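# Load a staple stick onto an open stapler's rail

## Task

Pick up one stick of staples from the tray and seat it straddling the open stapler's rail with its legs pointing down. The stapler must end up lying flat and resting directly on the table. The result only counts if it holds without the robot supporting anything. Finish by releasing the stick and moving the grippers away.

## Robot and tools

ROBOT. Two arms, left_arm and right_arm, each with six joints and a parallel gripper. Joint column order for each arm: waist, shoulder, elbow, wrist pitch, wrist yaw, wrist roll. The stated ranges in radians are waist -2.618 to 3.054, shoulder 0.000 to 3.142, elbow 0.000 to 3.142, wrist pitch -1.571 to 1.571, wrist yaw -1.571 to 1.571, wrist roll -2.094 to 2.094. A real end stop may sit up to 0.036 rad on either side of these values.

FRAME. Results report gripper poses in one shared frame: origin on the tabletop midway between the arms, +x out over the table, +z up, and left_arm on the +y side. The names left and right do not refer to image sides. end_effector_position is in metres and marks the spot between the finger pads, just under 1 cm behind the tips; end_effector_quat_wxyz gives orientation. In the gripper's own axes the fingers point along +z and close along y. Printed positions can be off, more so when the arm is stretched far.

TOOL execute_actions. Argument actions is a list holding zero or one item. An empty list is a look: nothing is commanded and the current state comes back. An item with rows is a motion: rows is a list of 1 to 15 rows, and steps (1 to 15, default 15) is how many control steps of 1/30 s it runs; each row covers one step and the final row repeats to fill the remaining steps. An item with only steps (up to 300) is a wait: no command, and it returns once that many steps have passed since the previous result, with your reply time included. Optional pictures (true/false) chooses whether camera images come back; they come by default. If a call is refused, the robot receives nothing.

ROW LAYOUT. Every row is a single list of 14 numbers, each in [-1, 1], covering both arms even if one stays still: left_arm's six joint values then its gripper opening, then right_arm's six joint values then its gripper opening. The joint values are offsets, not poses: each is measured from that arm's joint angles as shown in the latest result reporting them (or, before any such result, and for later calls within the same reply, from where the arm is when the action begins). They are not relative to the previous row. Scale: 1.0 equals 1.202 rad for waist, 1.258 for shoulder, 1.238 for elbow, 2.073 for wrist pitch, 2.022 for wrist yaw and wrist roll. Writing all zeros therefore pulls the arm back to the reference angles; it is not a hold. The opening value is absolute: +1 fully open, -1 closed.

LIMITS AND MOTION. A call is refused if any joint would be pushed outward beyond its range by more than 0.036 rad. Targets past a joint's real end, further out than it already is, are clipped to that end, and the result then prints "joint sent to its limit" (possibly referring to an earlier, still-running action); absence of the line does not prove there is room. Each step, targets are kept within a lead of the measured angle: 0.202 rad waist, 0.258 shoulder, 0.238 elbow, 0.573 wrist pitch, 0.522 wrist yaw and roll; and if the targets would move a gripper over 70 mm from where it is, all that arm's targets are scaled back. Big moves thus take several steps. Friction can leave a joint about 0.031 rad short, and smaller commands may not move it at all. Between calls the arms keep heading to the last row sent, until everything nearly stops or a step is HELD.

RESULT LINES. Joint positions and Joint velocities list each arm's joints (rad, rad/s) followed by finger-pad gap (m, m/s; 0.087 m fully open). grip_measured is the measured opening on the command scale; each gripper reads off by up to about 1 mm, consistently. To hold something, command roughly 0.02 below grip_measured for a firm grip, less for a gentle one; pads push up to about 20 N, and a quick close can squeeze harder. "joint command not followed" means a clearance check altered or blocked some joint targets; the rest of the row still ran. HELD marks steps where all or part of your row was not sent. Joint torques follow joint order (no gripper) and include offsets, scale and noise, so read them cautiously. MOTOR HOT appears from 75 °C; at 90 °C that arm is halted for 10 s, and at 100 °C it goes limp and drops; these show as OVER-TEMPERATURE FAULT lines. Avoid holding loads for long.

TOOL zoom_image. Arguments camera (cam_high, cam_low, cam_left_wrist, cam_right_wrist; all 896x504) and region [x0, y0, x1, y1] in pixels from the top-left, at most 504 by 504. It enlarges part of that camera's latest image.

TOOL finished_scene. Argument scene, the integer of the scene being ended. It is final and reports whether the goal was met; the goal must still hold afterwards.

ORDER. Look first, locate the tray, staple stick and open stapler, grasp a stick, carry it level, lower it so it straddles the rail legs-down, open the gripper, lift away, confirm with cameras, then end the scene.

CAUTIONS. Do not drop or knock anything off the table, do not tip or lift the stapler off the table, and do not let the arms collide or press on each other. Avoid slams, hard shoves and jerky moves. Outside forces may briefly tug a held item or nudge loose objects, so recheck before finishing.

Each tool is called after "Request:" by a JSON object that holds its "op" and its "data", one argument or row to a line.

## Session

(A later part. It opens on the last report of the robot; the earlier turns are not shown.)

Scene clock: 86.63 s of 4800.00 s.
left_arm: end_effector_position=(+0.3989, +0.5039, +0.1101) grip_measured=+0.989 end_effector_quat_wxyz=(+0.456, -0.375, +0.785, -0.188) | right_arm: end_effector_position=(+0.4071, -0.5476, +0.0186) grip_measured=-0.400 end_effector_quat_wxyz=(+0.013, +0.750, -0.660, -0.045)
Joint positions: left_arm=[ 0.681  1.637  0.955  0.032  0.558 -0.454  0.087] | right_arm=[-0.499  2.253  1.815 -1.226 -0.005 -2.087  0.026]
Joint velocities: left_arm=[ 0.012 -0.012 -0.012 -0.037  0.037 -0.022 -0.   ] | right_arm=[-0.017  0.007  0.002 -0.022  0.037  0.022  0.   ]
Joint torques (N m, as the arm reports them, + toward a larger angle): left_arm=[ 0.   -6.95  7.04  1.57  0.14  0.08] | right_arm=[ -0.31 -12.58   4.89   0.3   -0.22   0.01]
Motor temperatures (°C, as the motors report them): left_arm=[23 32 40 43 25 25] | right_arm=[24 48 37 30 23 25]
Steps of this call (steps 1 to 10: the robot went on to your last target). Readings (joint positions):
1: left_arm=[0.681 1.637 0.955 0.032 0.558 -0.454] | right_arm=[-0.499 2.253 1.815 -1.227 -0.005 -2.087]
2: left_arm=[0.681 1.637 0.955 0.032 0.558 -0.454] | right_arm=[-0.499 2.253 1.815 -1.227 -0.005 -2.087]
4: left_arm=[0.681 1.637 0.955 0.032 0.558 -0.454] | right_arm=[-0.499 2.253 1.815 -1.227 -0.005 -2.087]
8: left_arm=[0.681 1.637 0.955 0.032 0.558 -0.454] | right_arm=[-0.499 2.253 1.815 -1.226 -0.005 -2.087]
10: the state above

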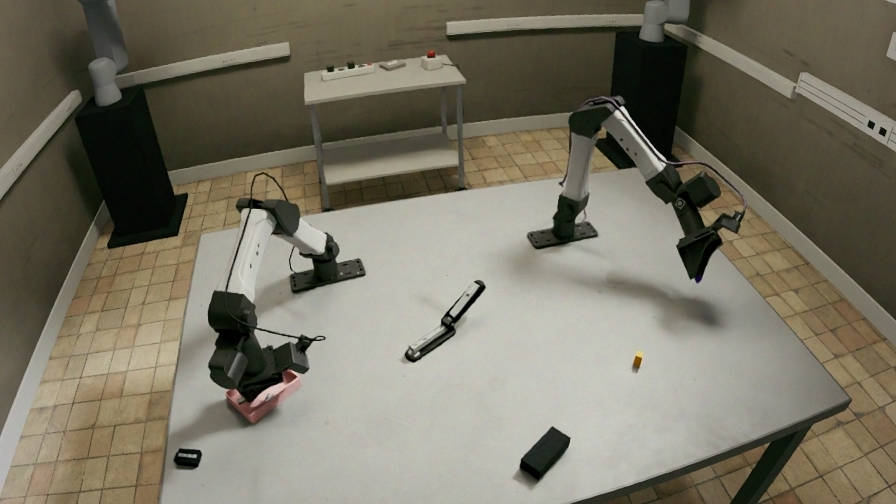

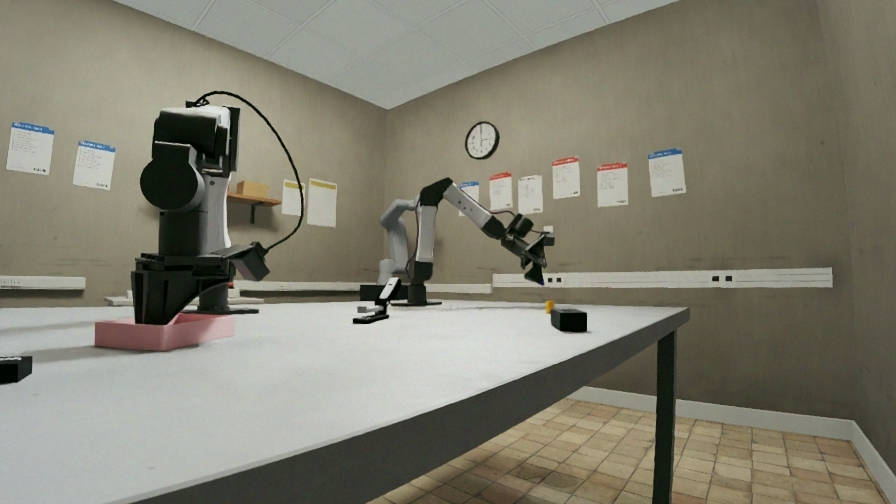

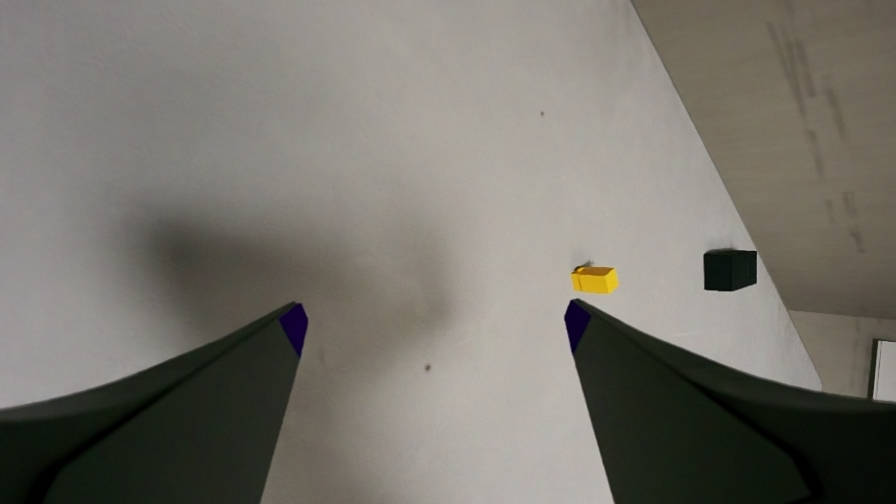

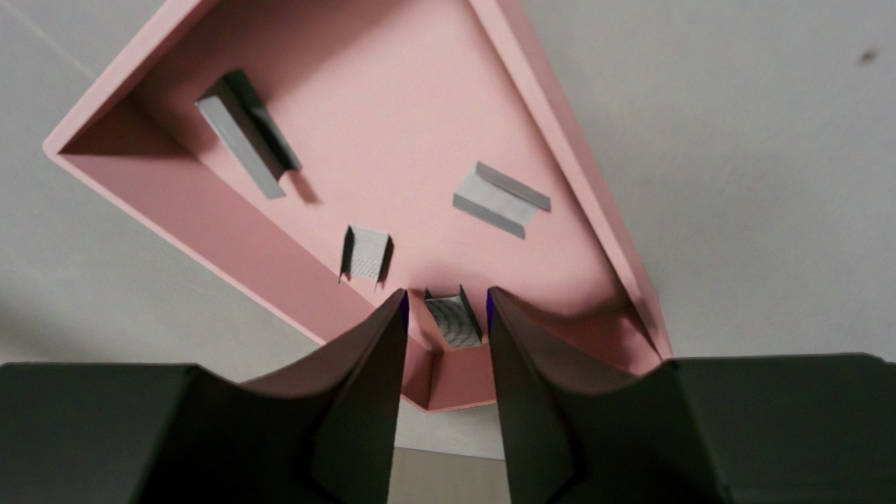

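Lower a touch and close.

Request:
{"op": "execute_actions", "data": {
  "actions": [
    {"rows":[[0,0,0,0,0,0,1,0,0.03,0,0,0,0,-0.4],[0,0,0,0,0,0,1,0,0.03,0,0,0,0,-0.4],[0,0,0,0,0,0,1,0,0.03,0,0,0,0,-0.4],[0,0,0,0,0,0,1,0,0.03,0,0,0,0,-0.4],[0,0,0,0,0,0,1,0,0.03,0,0,0,0,-0.4],[0,0,0,0,0,0,1,0,0.03,0,0,0,0,-0.4],[0,0,0,0,0,0,1,0,0.03,0,0,0,0,-0.6],[0,0,0,0,0,0,1,0,0.03,0,0,0,0,-0.85]],"steps":15}
  ],
  "pictures": false
}}

Scene clock: 95.00 s of 4800.00 s.
left_arm: end_effector_position=(+0.3989, +0.5039, +0.1101) grip_measured=+0.989 end_effector_quat_wxyz=(+0.456, -0.375, +0.785, -0.188) | right_arm: end_effector_position=(+0.4069, -0.5479, +0.0155) grip_measured=-0.750 end_effector_quat_wxyz=(+0.014, +0.750, -0.659, -0.047)
Joint positions: left_arm=[ 0.681  1.637  0.955  0.032  0.558 -0.454  0.087] | right_arm=[-0.499  2.26   1.815 -1.224 -0.003 -2.087  0.011]
Joint velocities: left_arm=[ 0.002 -0.002  0.002  0.007 -0.007  0.051  0.001] | right_arm=[ 0.002  0.012  0.002  0.007  0.022 -0.037 -0.001]
Joint torques (N m, as the arm reports them, + toward a larger angle): left_arm=[ 0.05 -6.94  7.01  1.6   0.11  0.11] | right_arm=[-0.3  -8.61  6.3   0.06 -0.23  0.02]
Motor temperatures (°C, as the motors report them): left_arm=[23 32 40 43 25 25] | right_arm=[24 49 36 30 23 25]
Steps of this call (steps 1 to 15: the robot went on to your last target; steps 16 to 90: nothing new was sent; then 4.87 s passed at rest; steps 91 to 105: all 15 steps of this action). Readings (joint positions):
91: left_arm=[0.681 1.637 0.955 0.032 0.558 -0.454] | right_arm=[-0.499 2.255 1.815 -1.226 -0.005 -2.087]
92: left_arm=[0.681 1.637 0.955 0.032 0.558 -0.454] | right_arm=[-0.499 2.257 1.815 -1.226 -0.005 -2.087]
94: left_arm=[0.681 1.637 0.955 0.032 0.558 -0.454] | right_arm=[-0.499 2.260 1.815 -1.226 -0.004 -2.087]
98: left_arm=[0.681 1.637 0.955 0.032 0.558 -0.454] | right_arm=[-0.499 2.260 1.815 -1.223 -0.004 -2.087]
105: the state above

Request:
{"op": "execute_actions", "data": {
  "actions": [
    {"rows":[[0,0,0,0,0,0,1,0,-0.15,0,0,0,0,-0.85],[0,0,0,0,0,0,1,0,-0.15,0,0,0,0,-0.85],[0,0,0,0,0,0,1,0,-0.15,0,0,0,0,-0.85],[0,0,0,0,0,0,1,0,-0.15,0,0,0,0,-0.85],[0,0,0,0,0,0,1,0,-0.15,0,0,0,0,-0.85],[0,0,0,0,0,0,1,0,-0.15,0,0,0,0,-0.85],[0,0,0,0,0,0,1,0.7,-0.15,0.1,-0.09,0,1,-0.85]],"steps":15}
  ],
  "pictures": false
}}

Request:
{"op": "execute_actions", "data": {
  "actions": [
    {"steps":25}
  ],
  "pictures": false
}}

Request:
{"op": "execute_actions", "data": {
  "actions": [
    {"rows":[[0,0,0,0,0,0,1,0,0,0,0,0,0.5,-0.85]],"steps":15}
  ],
  "pictures": false
}}

Request:
{"op": "execute_actions", "data": {
  "actions": [
    {"steps":10}
  ]
}}

Scene clock: 107.63 s of 4800.00 s.
left_arm: end_effector_position=(+0.3989, +0.5039, +0.1101) grip_measured=+0.989 end_effector_quat_wxyz=(+0.456, -0.375, +0.785, -0.188) | right_arm: end_effector_position=(+0.4324, -0.3873, +0.1124) grip_measured=-0.750 end_effector_quat_wxyz=(+0.024, -0.654, +0.756, -0.025)
Joint positions: left_arm=[ 0.681  1.637  0.955  0.032  0.558 -0.454  0.087] | right_arm=[-0.095  2.078  1.906 -1.33   0.006 -1.411  0.011]
Joint velocities: left_arm=[-0.012  0.012  0.007  0.007 -0.022 -0.022  0.001] | right_arm=[ 1.575  0.012  0.002 -0.168 -0.037  2.103 -0.001]
Joint torques (N m, as the arm reports them, + toward a larger angle): left_arm=[ 0.02 -6.91  6.94  1.61  0.12  0.09] | right_arm=[ -0.16 -10.39   9.01   0.15  -0.28   0.06]
Motor temperatures (°C, as the motors report them): left_arm=[23 33 40 43 25 25] | right_arm=[24 46 36 29 23 25]
Steps of this call (steps 1 to 15: the robot went on to your last target; steps 16 to 90: nothing new was sent; then 9.13 s passed at rest; steps 91 to 105: all 15 steps of this action). Readings (joint positions):
91: left_arm=[0.681 1.637 0.955 0.032 0.558 -0.454] | right_arm=[-0.499 2.246 1.812 -1.221 -0.003 -2.087]
92: left_arm=[0.681 1.637 0.955 0.032 0.558 -0.454] | right_arm=[-0.499 2.223 1.806 -1.222 -0.003 -2.087]
94: left_arm=[0.681 1.637 0.955 0.032 0.558 -0.454] | right_arm=[-0.499 2.156 1.805 -1.222 -0.003 -2.087]
98: left_arm=[0.681 1.637 0.955 0.032 0.558 -0.454] | right_arm=[-0.460 2.078 1.854 -1.273 0.008 -1.949]
105: the state above

Scene clock: 108.47 s of 4800.00 s.
left_arm: end_effector_position=(+0.3989, +0.5039, +0.1101) grip_measured=+0.989 end_effector_quat_wxyz=(+0.456, -0.375, +0.785, -0.188) | right_arm: end_effector_position=(+0.3461, -0.1957, +0.1117) grip_measured=-0.750 end_effector_quat_wxyz=(+0.003, -0.269, +0.963, +0.005)
Joint positions: left_arm=[ 0.681  1.637  0.955  0.032  0.558 -0.454  0.087] | right_arm=[ 0.343  2.078  1.906 -1.391 -0.009 -0.091  0.011]
Joint velocities: left_arm=[ 0.007 -0.002 -0.002  0.066 -0.022 -0.066  0.001] | right_arm=[ 0.012 -0.002 -0.022  0.007 -0.007  0.125  0.001]
Joint torques (N m, as the arm reports them, + toward a larger angle): left_arm=[-0.02 -6.84  7.01  1.6   0.12  0.11] | right_arm=[ -0.38 -10.49   9.59   0.26  -0.12   0.12]
Motor temperatures (°C, as the motors report them): left_arm=[23 33 40 43 25 25] | right_arm=[24 46 37 29 23 25]
Steps of this call (steps 1 to 25: the robot went on to your last target). Readings (joint positions):
1: left_arm=[0.681 1.637 0.955 0.032 0.558 -0.454] | right_arm=[-0.038 2.078 1.906 -1.335 0.005 -1.335]
2: left_arm=[0.681 1.637 0.955 0.032 0.558 -0.454] | right_arm=[0.019 2.078 1.906 -1.339 0.005 -1.260]
4: left_arm=[0.681 1.637 0.955 0.032 0.558 -0.454] | right_arm=[0.132 2.078 1.906 -1.345 0.003 -1.112]
8: left_arm=[0.681 1.637 0.955 0.032 0.558 -0.454] | right_arm=[0.334 2.078 1.906 -1.360 -0.005 -0.755]
25: the state above

Scene clock: 108.97 s of 4800.00 s.
left_arm: end_effector_position=(+0.3989, +0.5039, +0.1101) grip_measured=+0.989 end_effector_quat_wxyz=(+0.456, -0.375, +0.785, -0.188) | right_arm: end_effector_position=(+0.3433, -0.1578, +0.1121) grip_measured=-0.750 end_effector_quat_wxyz=(+0.000, +0.199, +0.980, +0.006)
Joint positions: left_arm=[ 0.681  1.637  0.955  0.032  0.558 -0.454  0.087] | right_arm=[ 0.343  2.078  1.906 -1.391 -0.009  0.855  0.011]
Joint velocities: left_arm=[-0.007  0.012 -0.022 -0.066 -0.007  0.051  0.   ] | right_arm=[ 0.007 -0.007 -0.027  0.022  0.037  0.403  0.   ]
Joint torques (N m, as the arm reports them, + toward a larger angle): left_arm=[ 0.   -6.92  6.9   1.6   0.12  0.09] | right_arm=[-0.29 -9.97  6.67  0.42 -0.11  0.11]
Motor temperatures (°C, as the motors report them): left_arm=[23 33 40 43 25 25] | right_arm=[24 46 37 29 23 25]
Steps of this call (steps 1 to 15: all 15 steps of this action). Readings (joint positions):
1: left_arm=[0.681 1.637 0.955 0.032 0.558 -0.454] | right_arm=[0.343 2.078 1.906 -1.391 -0.009 -0.010]
2: left_arm=[0.681 1.637 0.955 0.032 0.558 -0.454] | right_arm=[0.343 2.078 1.906 -1.391 -0.009 0.090]
4: left_arm=[0.681 1.637 0.955 0.032 0.558 -0.454] | right_arm=[0.343 2.078 1.906 -1.391 -0.009 0.288]
8: left_arm=[0.681 1.637 0.955 0.032 0.558 -0.454] | right_arm=[0.343 2.078 1.906 -1.391 -0.009 0.640]
15: the state above

Scene clock: 109.30 s of 4800.00 s.
left_arm: end_effector_position=(+0.3989, +0.5039, +0.1101) grip_measured=+0.989 end_effector_quat_wxyz=(+0.456, -0.375, +0.785, -0.188) | right_arm: end_effector_position=(+0.3442, -0.1559, +0.1121) grip_measured=-0.750 end_effector_quat_wxyz=(+0.000, +0.224, +0.975, +0.006)
Joint positions: left_arm=[ 0.681  1.637  0.955  0.032  0.558 -0.454  0.087] | right_arm=[ 0.343  2.078  1.906 -1.391 -0.009  0.906  0.011]
Joint velocities: left_arm=[-0.002  0.002 -0.007 -0.007 -0.007  0.007 -0.001] | right_arm=[-0.007 -0.002  0.007  0.081  0.022  0.066 -0.001]
Joint torques (N m, as the arm reports them, + toward a larger angle): left_arm=[ 0.02 -6.91  7.02  1.6   0.1   0.09] | right_arm=[-0.29 -9.98  6.69  0.42 -0.1   0.11]
Motor temperatures (°C, as the motors report them): left_arm=[23 33 40 43 25 25] | right_arm=[24 46 37 29 23 25]
Steps of this call (steps 1 to 10: the robot went on to your last target). Readings (joint positions):
1: left_arm=[0.681 1.637 0.955 0.032 0.558 -0.454] | right_arm=[0.343 2.078 1.906 -1.391 -0.009 0.867]
2: left_arm=[0.681 1.637 0.955 0.032 0.558 -0.454] | right_arm=[0.343 2.078 1.906 -1.391 -0.009 0.876]
4: left_arm=[0.681 1.637 0.955 0.032 0.558 -0.454] | right_arm=[0.343 2.078 1.906 -1.391 -0.009 0.889]
8: left_arm=[0.681 1.637 0.955 0.032 0.558 -0.454] | right_arm=[0.343 2.078 1.906 -1.391 -0.009 0.902]
10: the state above

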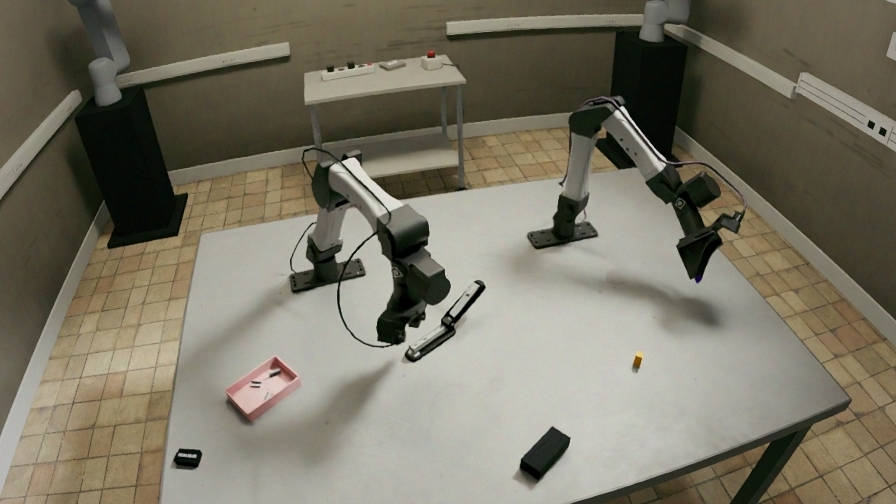

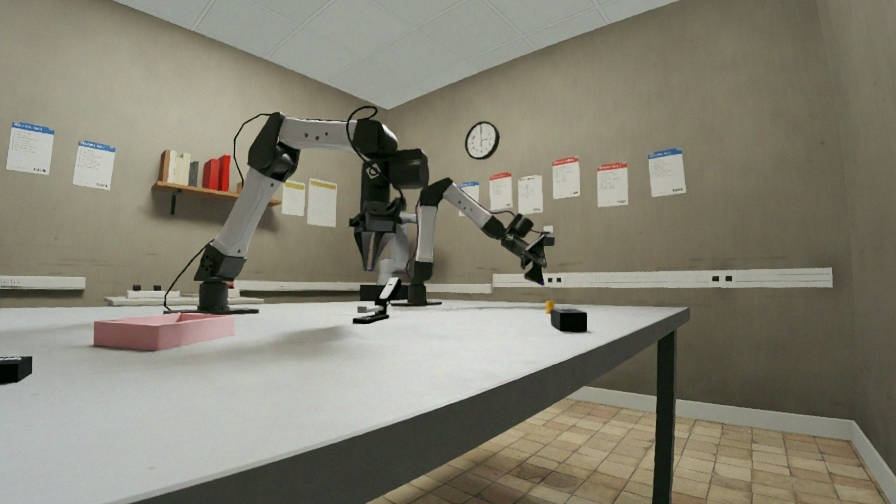

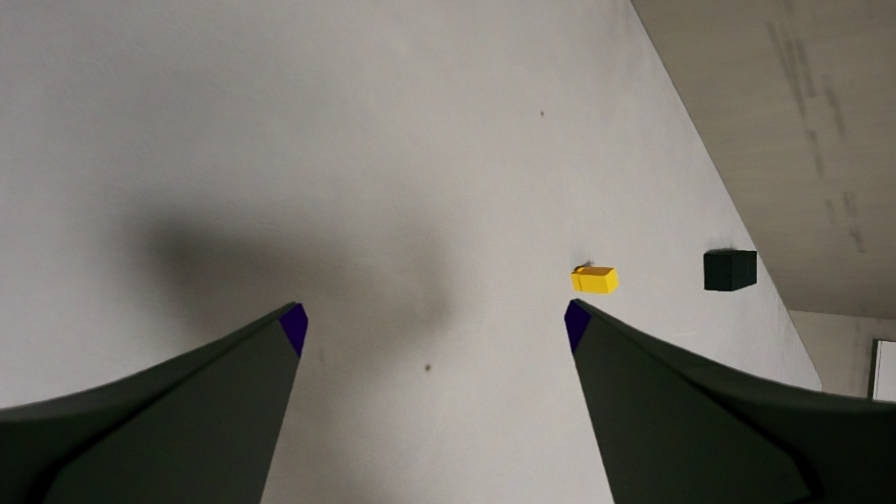

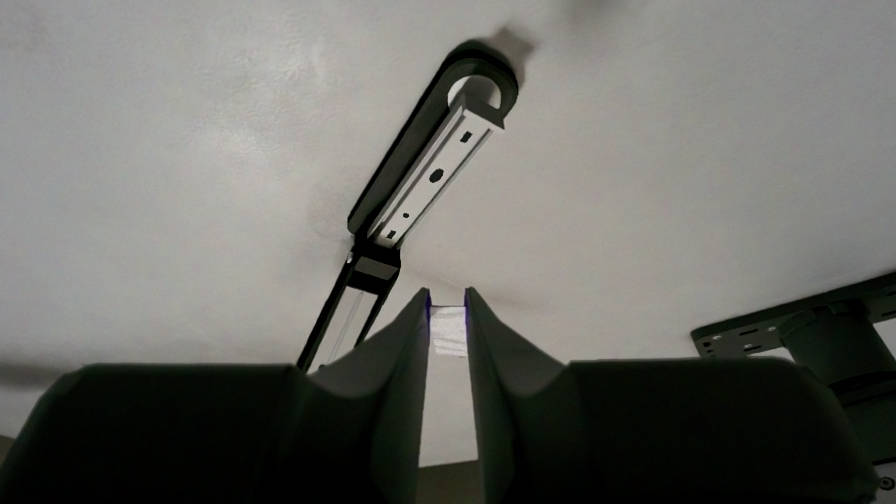

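Roll another ~0.65 and descend some.

Request:
{"op": "execute_actions", "data": {
  "actions": [
    {"rows":[[0,0,0,0,0,0,1,0,0.09,0,0.055,0,0.32,-0.85]],"steps":15}
  ],
  "pictures": false
}}

Request:
{"op": "execute_actions", "data": {
  "actions": [
    {"steps":12}
  ]
}}

Scene clock: 114.13 s of 4800.00 s.
left_arm: end_effector_position=(+0.3989, +0.5039, +0.1101) grip_measured=+0.989 end_effector_quat_wxyz=(+0.456, -0.375, +0.785, -0.188) | right_arm: end_effector_position=(+0.3792, -0.1290, +0.0640) grip_measured=-0.750 end_effector_quat_wxyz=(-0.010, +0.508, +0.861, -0.008)
Joint positions: left_arm=[ 0.681  1.637  0.955  0.032  0.558 -0.454  0.087] | right_arm=[ 0.343  2.201  1.906 -1.3   -0.009  1.519  0.011]
Joint velocities: left_arm=[ 0.002 -0.007 -0.012  0.125 -0.037  0.066  0.   ] | right_arm=[-0.002 -0.032 -0.012 -0.007 -0.037  0.198  0.   ]
Joint torques (N m, as the arm reports them, + toward a larger angle): left_arm=[-0.01 -6.92  7.    1.59  0.11  0.1 ] | right_arm=[ -0.28 -11.6    6.6    0.49  -0.09   0.12]
Motor temperatures (°C, as the motors report them): left_arm=[23 33 40 43 25 25] | right_arm=[24 46 37 29 23 25]
Steps of this call (steps 1 to 30: the robot went on to your last target; steps 31 to 100: nothing new was sent; then 1.00 s passed at rest; steps 101 to 115: all 15 steps of this action). Readings (joint positions):
101: left_arm=[0.681 1.637 0.955 0.032 0.558 -0.454] | right_arm=[0.343 2.087 1.906 -1.384 -0.009 0.992]
102: left_arm=[0.681 1.637 0.955 0.032 0.558 -0.454] | right_arm=[0.343 2.100 1.906 -1.366 -0.009 1.092]
104: left_arm=[0.681 1.637 0.955 0.032 0.558 -0.454] | right_arm=[0.343 2.144 1.906 -1.339 -0.009 1.254]
108: left_arm=[0.681 1.637 0.955 0.032 0.558 -0.454] | right_arm=[0.343 2.200 1.906 -1.312 -0.009 1.426]
115: the state above

Scene clock: 114.53 s of 4800.00 s.
left_arm: end_effector_position=(+0.3989, +0.5039, +0.1101) grip_measured=+0.989 end_effector_quat_wxyz=(+0.456, -0.375, +0.785, -0.188) | right_arm: end_effector_position=(+0.3806, -0.1283, +0.0639) grip_measured=-0.750 end_effector_quat_wxyz=(-0.010, +0.518, +0.856, -0.007)
Joint positions: left_arm=[ 0.681  1.637  0.955  0.032  0.558 -0.454  0.087] | right_arm=[ 0.343  2.201  1.906 -1.298 -0.009  1.542  0.011]
Joint velocities: left_arm=[-0.002  0.002  0.012  0.037 -0.007 -0.007  0.   ] | right_arm=[-0.032  0.012  0.002 -0.037 -0.007  0.066 -0.001]
Joint torques (N m, as the arm reports them, + toward a larger angle): left_arm=[ 0.05 -6.96  6.96  1.58  0.09  0.1 ] | right_arm=[ -0.28 -11.56   6.53   0.51  -0.1    0.12]
Motor temperatures (°C, as the motors report them): left_arm=[23 33 40 43 25 25] | right_arm=[24 46 37 29 23 25]
Steps of this call (steps 1 to 12: the robot went on to your last target). Readings (joint positions):
1: left_arm=[0.681 1.637 0.955 0.032 0.558 -0.454] | right_arm=[0.343 2.201 1.906 -1.299 -0.009 1.524]
2: left_arm=[0.681 1.637 0.955 0.032 0.558 -0.454] | right_arm=[0.343 2.201 1.906 -1.299 -0.009 1.528]
4: left_arm=[0.681 1.637 0.955 0.032 0.558 -0.454] | right_arm=[0.343 2.201 1.906 -1.298 -0.009 1.534]
8: left_arm=[0.681 1.637 0.955 0.032 0.558 -0.454] | right_arm=[0.343 2.201 1.906 -1.298 -0.009 1.540]
12: the state above

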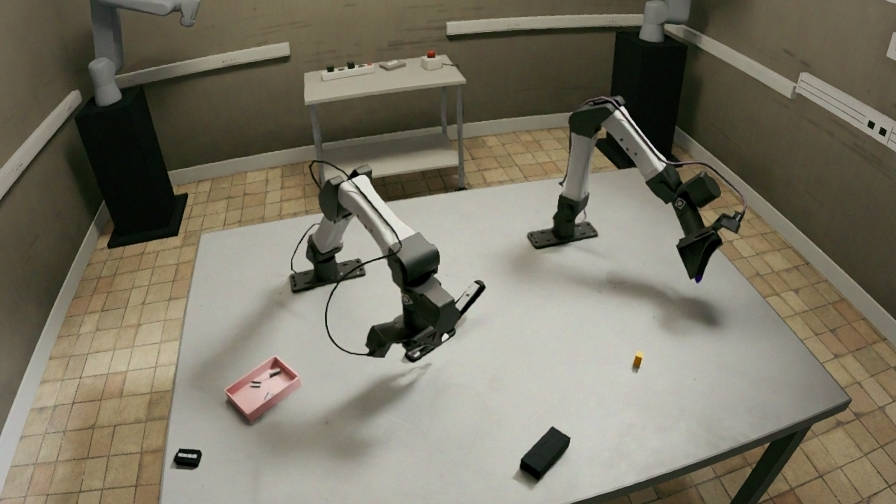

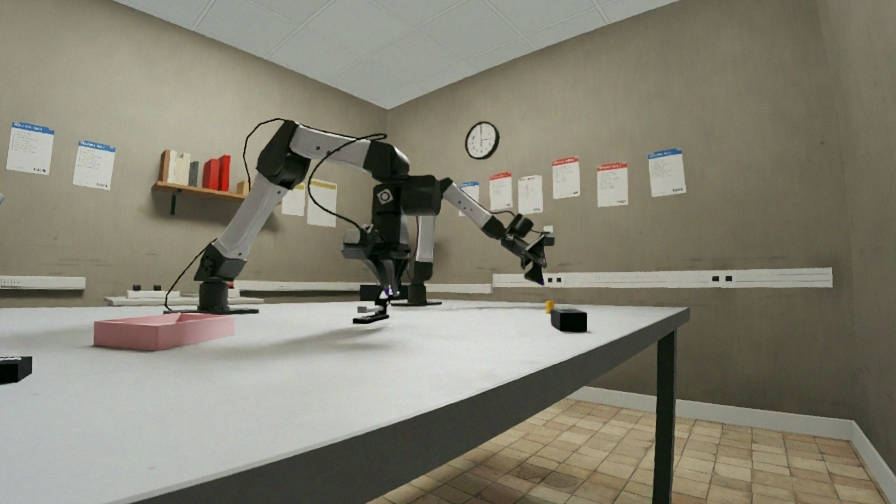

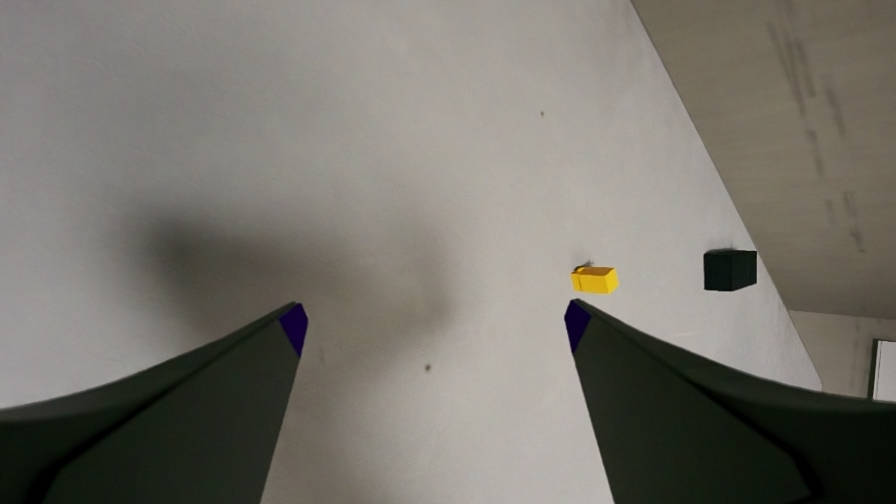

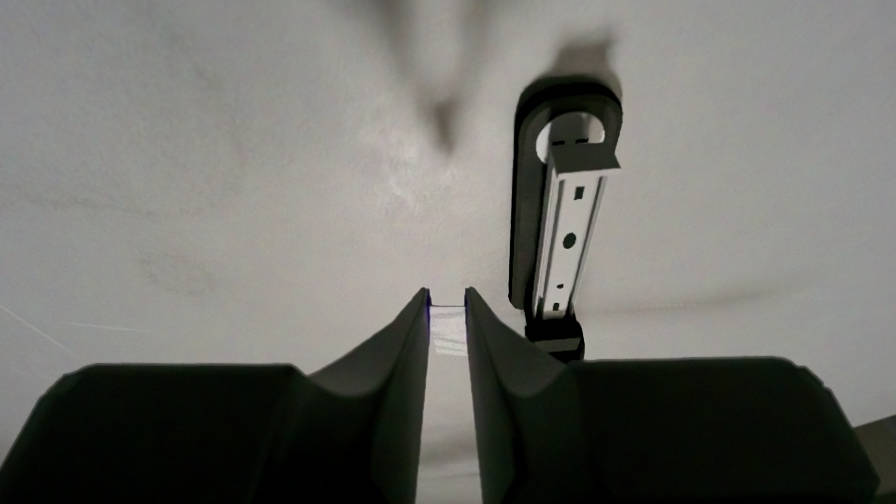

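Request:
{"op": "execute_actions", "data": {
  "actions": [
    {"rows":[[0,0,0,0,0,0,1,-0.06,-0.16,-0.29,0.08,0,-0.035,-0.85]],"steps":15}
  ],
  "pictures": false
}}

Request:
{"op": "execute_actions", "data": {
  "actions": [
    {"steps":12}
  ]
}}

Scene clock: 125.90 s of 4800.00 s.
left_arm: end_effector_position=(+0.3989, +0.5039, +0.1101) grip_measured=+0.989 end_effector_quat_wxyz=(+0.456, -0.375, +0.785, -0.188) | right_arm: end_effector_position=(+0.3471, -0.1766, +0.0507) grip_measured=-0.750 end_effector_quat_wxyz=(-0.015, +0.525, +0.851, -0.012)
Joint positions: left_arm=[ 0.681  1.637  0.955  0.032  0.558 -0.454  0.087] | right_arm=[ 0.265  2.015  1.566 -1.158 -0.009  1.483  0.011]
Joint velocities: left_arm=[-0.002 -0.002  0.012  0.022 -0.022 -0.037 -0.001] | right_arm=[ 0.002 -0.002 -0.012 -0.007 -0.037 -0.095 -0.   ]
Joint torques (N m, as the arm reports them, + toward a larger angle): left_arm=[ 0.03 -6.95  6.93  1.58  0.11  0.1 ] | right_arm=[  0.14 -10.44   4.89   0.48  -0.09  -0.07]
Motor temperatures (°C, as the motors report them): left_arm=[23 33 41 44 25 25] | right_arm=[24 47 37 29 23 25]
Steps of this call (steps 1 to 30: the robot went on to your last target; steps 31 to 100: nothing new was sent; then 7.53 s passed at rest; steps 101 to 115: all 15 steps of this action). Readings (joint positions):
101: left_arm=[0.681 1.637 0.955 0.032 0.558 -0.454] | right_arm=[0.338 2.171 1.856 -1.251 -0.011 1.533]
102: left_arm=[0.681 1.637 0.955 0.032 0.558 -0.454] | right_arm=[0.328 2.123 1.770 -1.210 -0.012 1.521]
104: left_arm=[0.681 1.637 0.955 0.032 0.558 -0.454] | right_arm=[0.296 2.040 1.635 -1.196 -0.012 1.507]
108: left_arm=[0.681 1.637 0.955 0.032 0.558 -0.454] | right_arm=[0.265 2.015 1.568 -1.185 -0.009 1.492]
115: the state above

Scene clock: 126.30 s of 4800.00 s.
left_arm: end_effector_position=(+0.3989, +0.5039, +0.1101) grip_measured=+0.989 end_effector_quat_wxyz=(+0.456, -0.375, +0.785, -0.188) | right_arm: end_effector_position=(+0.3484, -0.1761, +0.0506) grip_measured=-0.750 end_effector_quat_wxyz=(-0.013, +0.524, +0.851, -0.010)
Joint positions: left_arm=[ 0.681  1.637  0.955  0.032  0.558 -0.454  0.087] | right_arm=[ 0.265  2.015  1.566 -1.152 -0.009  1.481  0.011]
Joint velocities: left_arm=[ 0.002 -0.002 -0.007  0.037 -0.022  0.066  0.   ] | right_arm=[-0.017  0.002 -0.002 -0.037  0.037 -0.007  0.001]
Joint torques (N m, as the arm reports them, + toward a larger angle): left_arm=[ 0.08 -6.85  7.    1.58  0.12  0.11] | right_arm=[  0.17 -10.47   4.88   0.51  -0.09  -0.08]
Motor temperatures (°C, as the motors report them): left_arm=[23 33 41 44 25 25] | right_arm=[24 47 37 29 23 25]
Steps of this call (steps 1 to 12: the robot went on to your last target). Readings (joint positions):
1: left_arm=[0.681 1.637 0.955 0.032 0.558 -0.454] | right_arm=[0.265 2.015 1.566 -1.157 -0.009 1.482]
2: left_arm=[0.681 1.637 0.955 0.032 0.558 -0.454] | right_arm=[0.265 2.015 1.566 -1.156 -0.009 1.482]
4: left_arm=[0.681 1.637 0.955 0.032 0.558 -0.454] | right_arm=[0.265 2.015 1.566 -1.154 -0.009 1.481]
8: left_arm=[0.681 1.637 0.955 0.032 0.558 -0.454] | right_arm=[0.265 2.015 1.566 -1.153 -0.009 1.481]
12: the state above

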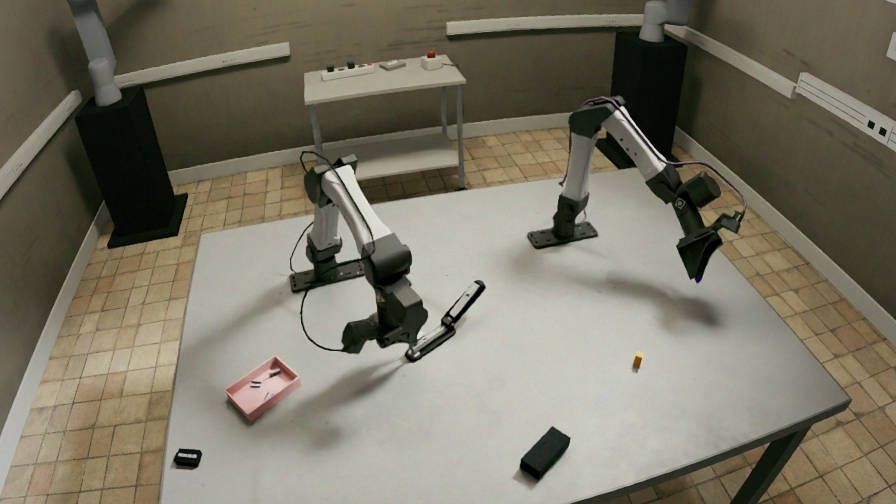

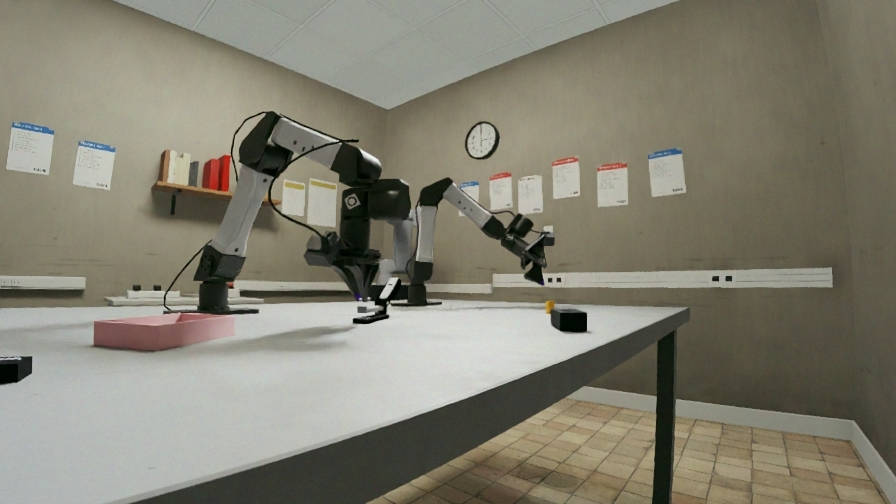

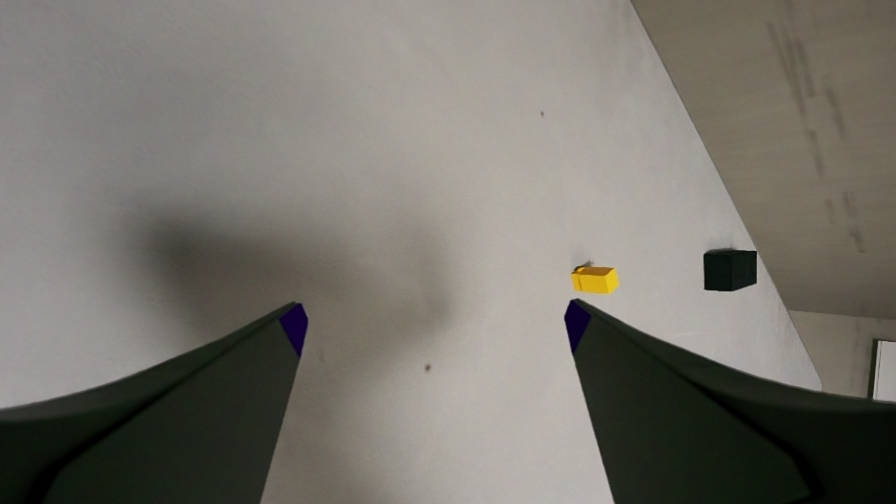

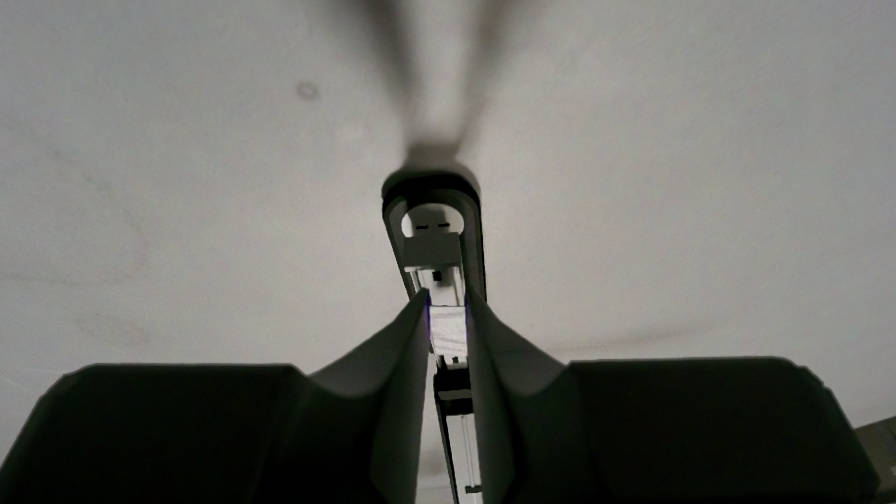

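Request:
{"op": "execute_actions", "data": {
  "actions": [
    {"rows":[[0,0,0,0,0,0,1,0.025,0,0,0.025,0,-0.05,-0.85]],"steps":15}
  ],
  "pictures": false
}}

Request:
{"op": "execute_actions", "data": {
  "actions": [
    {"steps":12}
  ]
}}

Scene clock: 135.27 s of 4800.00 s.
left_arm: end_effector_position=(+0.3989, +0.5039, +0.1101) grip_measured=+0.989 end_effector_quat_wxyz=(+0.456, -0.375, +0.785, -0.188) | right_arm: end_effector_position=(+0.3478, -0.1669, +0.0504) grip_measured=-0.750 end_effector_quat_wxyz=(-0.003, +0.475, +0.880, +0.003)
Joint positions: left_arm=[ 0.681  1.637  0.955  0.032  0.558 -0.454  0.087] | right_arm=[ 0.291  2.015  1.566 -1.121 -0.009  1.391  0.011]
Joint velocities: left_arm=[ 0.007  0.002 -0.002 -0.007 -0.007 -0.051  0.   ] | right_arm=[-0.002 -0.012  0.002 -0.066 -0.066 -0.037 -0.   ]
Joint torques (N m, as the arm reports them, + toward a larger angle): left_arm=[ 0.12 -6.9   7.01  1.58  0.1   0.09] | right_arm=[ 0.06 -9.37  6.56  0.58 -0.1  -0.07]
Motor temperatures (°C, as the motors report them): left_arm=[23 33 41 44 25 25] | right_arm=[24 46 36 29 23 25]
Steps of this call (steps 1 to 15: the robot went on to your last target; steps 16 to 90: nothing new was sent; then 5.47 s passed at rest; steps 91 to 105: all 15 steps of this action). Readings (joint positions):
91: left_arm=[0.681 1.637 0.955 0.032 0.558 -0.454] | right_arm=[0.267 2.015 1.566 -1.150 -0.009 1.466]
92: left_arm=[0.681 1.637 0.955 0.032 0.558 -0.454] | right_arm=[0.271 2.015 1.566 -1.144 -0.009 1.450]
94: left_arm=[0.681 1.637 0.955 0.032 0.558 -0.454] | right_arm=[0.281 2.015 1.566 -1.134 -0.009 1.428]
98: left_arm=[0.681 1.637 0.955 0.032 0.558 -0.454] | right_arm=[0.291 2.015 1.566 -1.125 -0.009 1.404]
105: the state above

Scene clock: 135.67 s of 4800.00 s.
left_arm: end_effector_position=(+0.3989, +0.5039, +0.1101) grip_measured=+0.989 end_effector_quat_wxyz=(+0.456, -0.375, +0.785, -0.188) | right_arm: end_effector_position=(+0.3479, -0.1669, +0.0504) grip_measured=-0.750 end_effector_quat_wxyz=(-0.003, +0.473, +0.881, +0.003)
Joint positions: left_arm=[ 0.681  1.637  0.955  0.032  0.558 -0.454  0.087] | right_arm=[ 0.291  2.015  1.566 -1.121 -0.009  1.388  0.011]
Joint velocities: left_arm=[ 0.012 -0.007 -0.017 -0.022 -0.051 -0.051 -0.001] | right_arm=[-0.002  0.007 -0.012  0.007 -0.125 -0.051  0.   ]
Joint torques (N m, as the arm reports them, + toward a larger angle): left_arm=[-0.09 -6.97  6.94  1.59  0.11  0.11] | right_arm=[ 0.08 -9.37  6.57  0.59 -0.1  -0.07]
Motor temperatures (°C, as the motors report them): left_arm=[23 33 41 44 25 25] | right_arm=[24 46 36 29 23 25]
Steps of this call (steps 1 to 12: the robot went on to your last target). Readings (joint positions):
1: left_arm=[0.681 1.637 0.955 0.032 0.558 -0.454] | right_arm=[0.291 2.015 1.566 -1.121 -0.009 1.391]
2: left_arm=[0.681 1.637 0.955 0.032 0.558 -0.454] | right_arm=[0.291 2.015 1.566 -1.121 -0.009 1.390]
4: left_arm=[0.681 1.637 0.955 0.032 0.558 -0.454] | right_arm=[0.291 2.015 1.566 -1.121 -0.009 1.389]
8: left_arm=[0.681 1.637 0.955 0.032 0.558 -0.454] | right_arm=[0.291 2.015 1.566 -1.121 -0.009 1.389]
12: the state above

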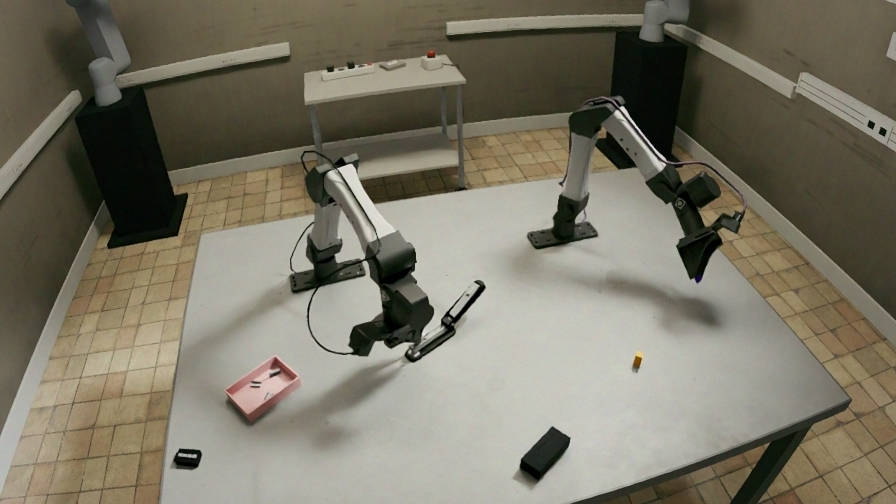

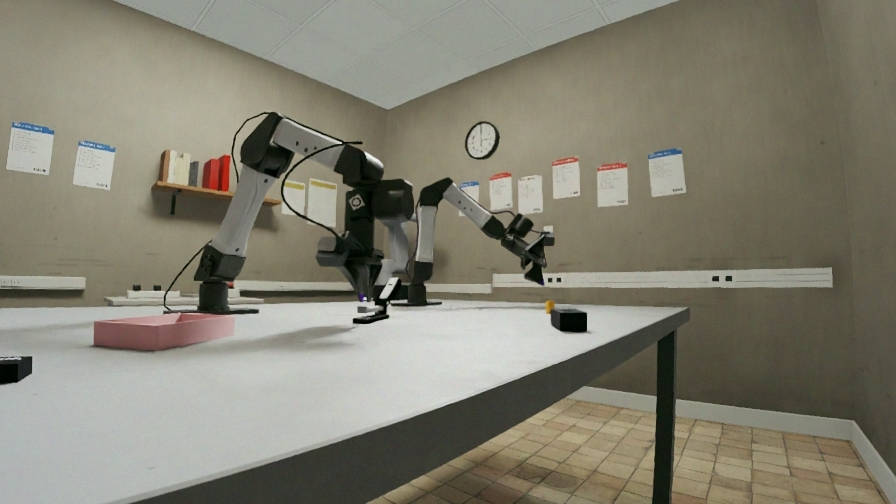

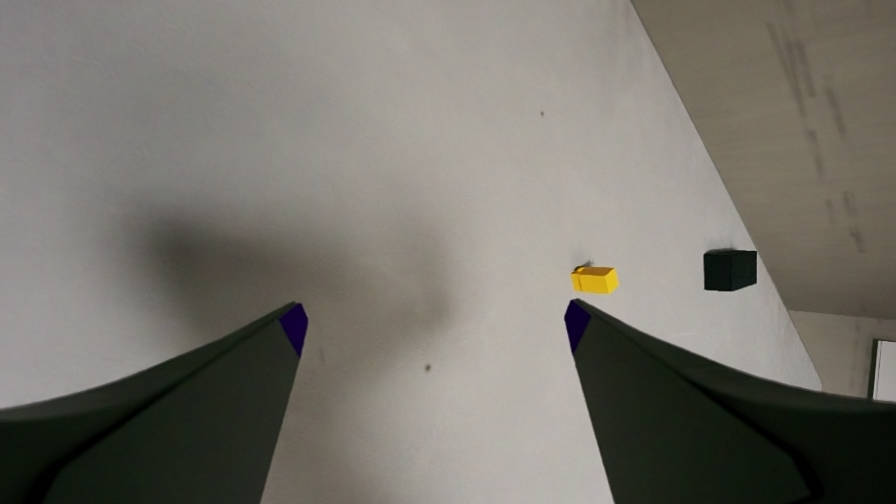

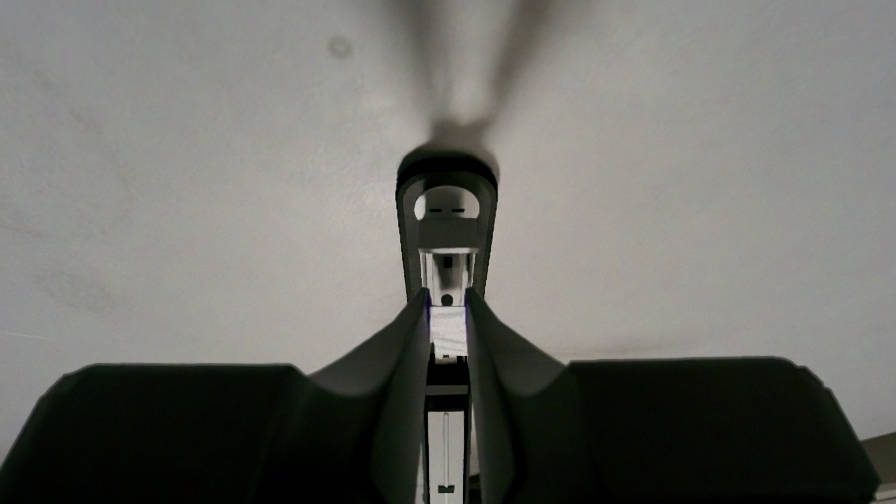

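Request:
{"op": "execute_actions", "data": {
  "actions": [
    {"rows":[[0,0,0,0,0,0,1,0,0.02,-0.02,0.005,0,0,-0.85]],"steps":15}
  ]
}}

Scene clock: 148.80 s of 4800.00 s.
left_arm: end_effector_position=(+0.3989, +0.5039, +0.1101) grip_measured=+0.989 end_effector_quat_wxyz=(+0.456, -0.375, +0.785, -0.188) | right_arm: end_effector_position=(+0.3479, -0.1669, +0.0504) grip_measured=-0.750 end_effector_quat_wxyz=(-0.003, +0.473, +0.881, +0.003)
Joint positions: left_arm=[ 0.681  1.637  0.955  0.032  0.558 -0.454  0.087] | right_arm=[ 0.291  2.015  1.566 -1.121 -0.009  1.388  0.011]
Joint velocities: left_arm=[-0.012 -0.002 -0.007  0.007 -0.037 -0.022  0.   ] | right_arm=[ 0.017  0.012 -0.002  0.007 -0.022  0.022 -0.   ]
Joint torques (N m, as the arm reports them, + toward a larger angle): left_arm=[ 0.   -7.03  6.89  1.58  0.11  0.08] | right_arm=[-0.29 -7.45  4.42  0.48 -0.09  0.02]
Motor temperatures (°C, as the motors report them): left_arm=[23 33 41 44 25 25] | right_arm=[24 45 37 29 23 25]
Steps of this call (steps 1 to 15: the robot went on to your last target; steps 16 to 90: nothing new was sent; then 9.63 s passed at rest; steps 91 to 105: all 15 steps of this action). Readings (joint positions):
91: left_arm=[0.681 1.637 0.955 0.032 0.558 -0.454] | right_arm=[0.291 2.015 1.566 -1.121 -0.009 1.388]
92: left_arm=[0.681 1.637 0.955 0.032 0.558 -0.454] | right_arm=[0.291 2.015 1.566 -1.121 -0.009 1.388]
94: left_arm=[0.681 1.637 0.955 0.032 0.558 -0.454] | right_arm=[0.291 2.015 1.566 -1.121 -0.009 1.388]
98: left_arm=[0.681 1.637 0.955 0.032 0.558 -0.454] | right_arm=[0.291 2.015 1.566 -1.121 -0.009 1.388]
105: the state above

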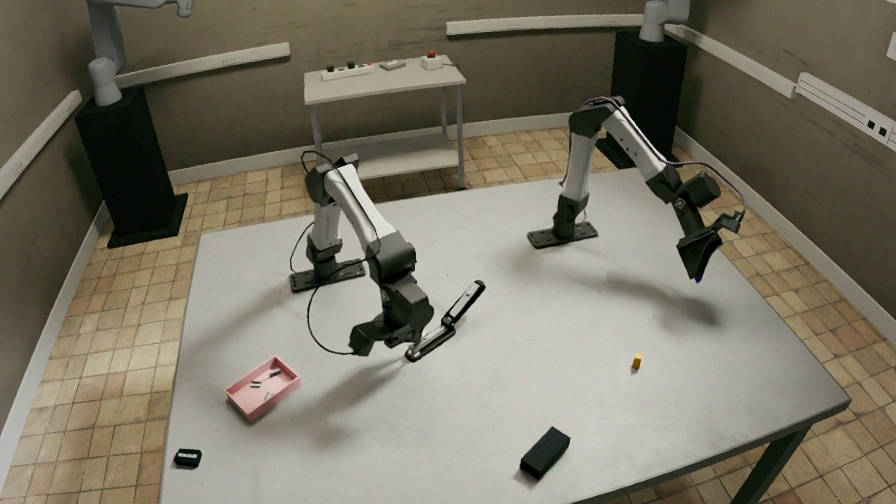

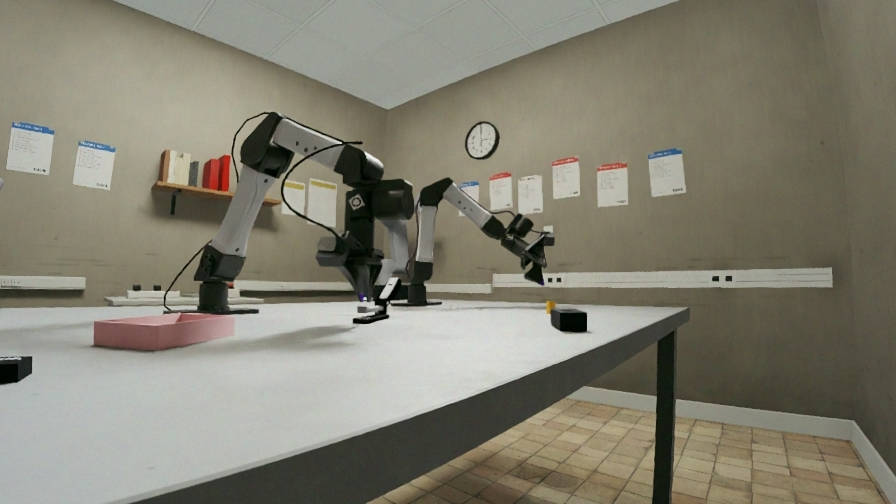

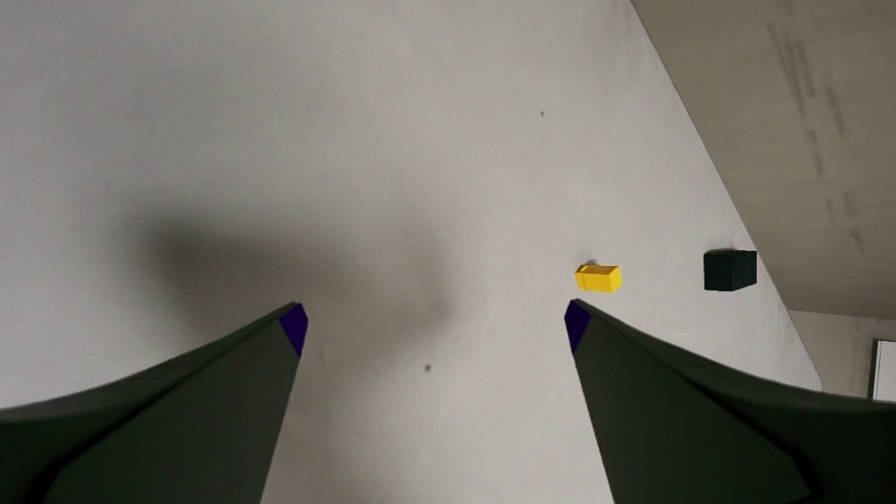

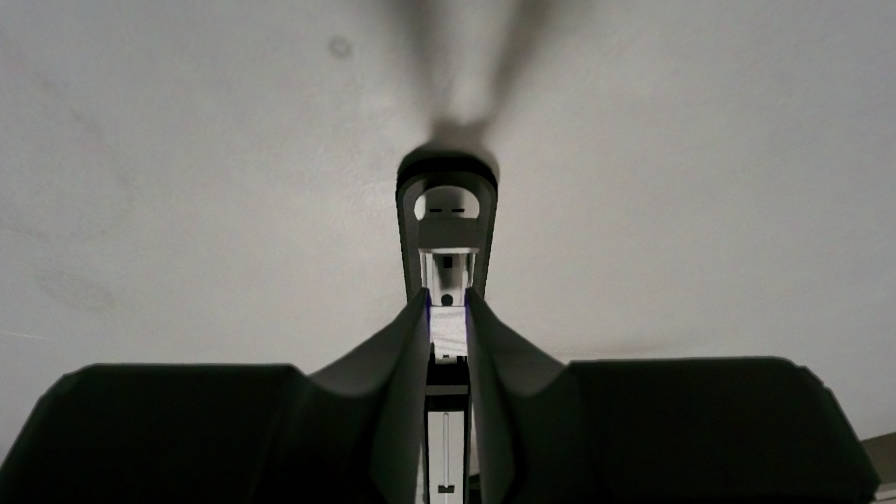

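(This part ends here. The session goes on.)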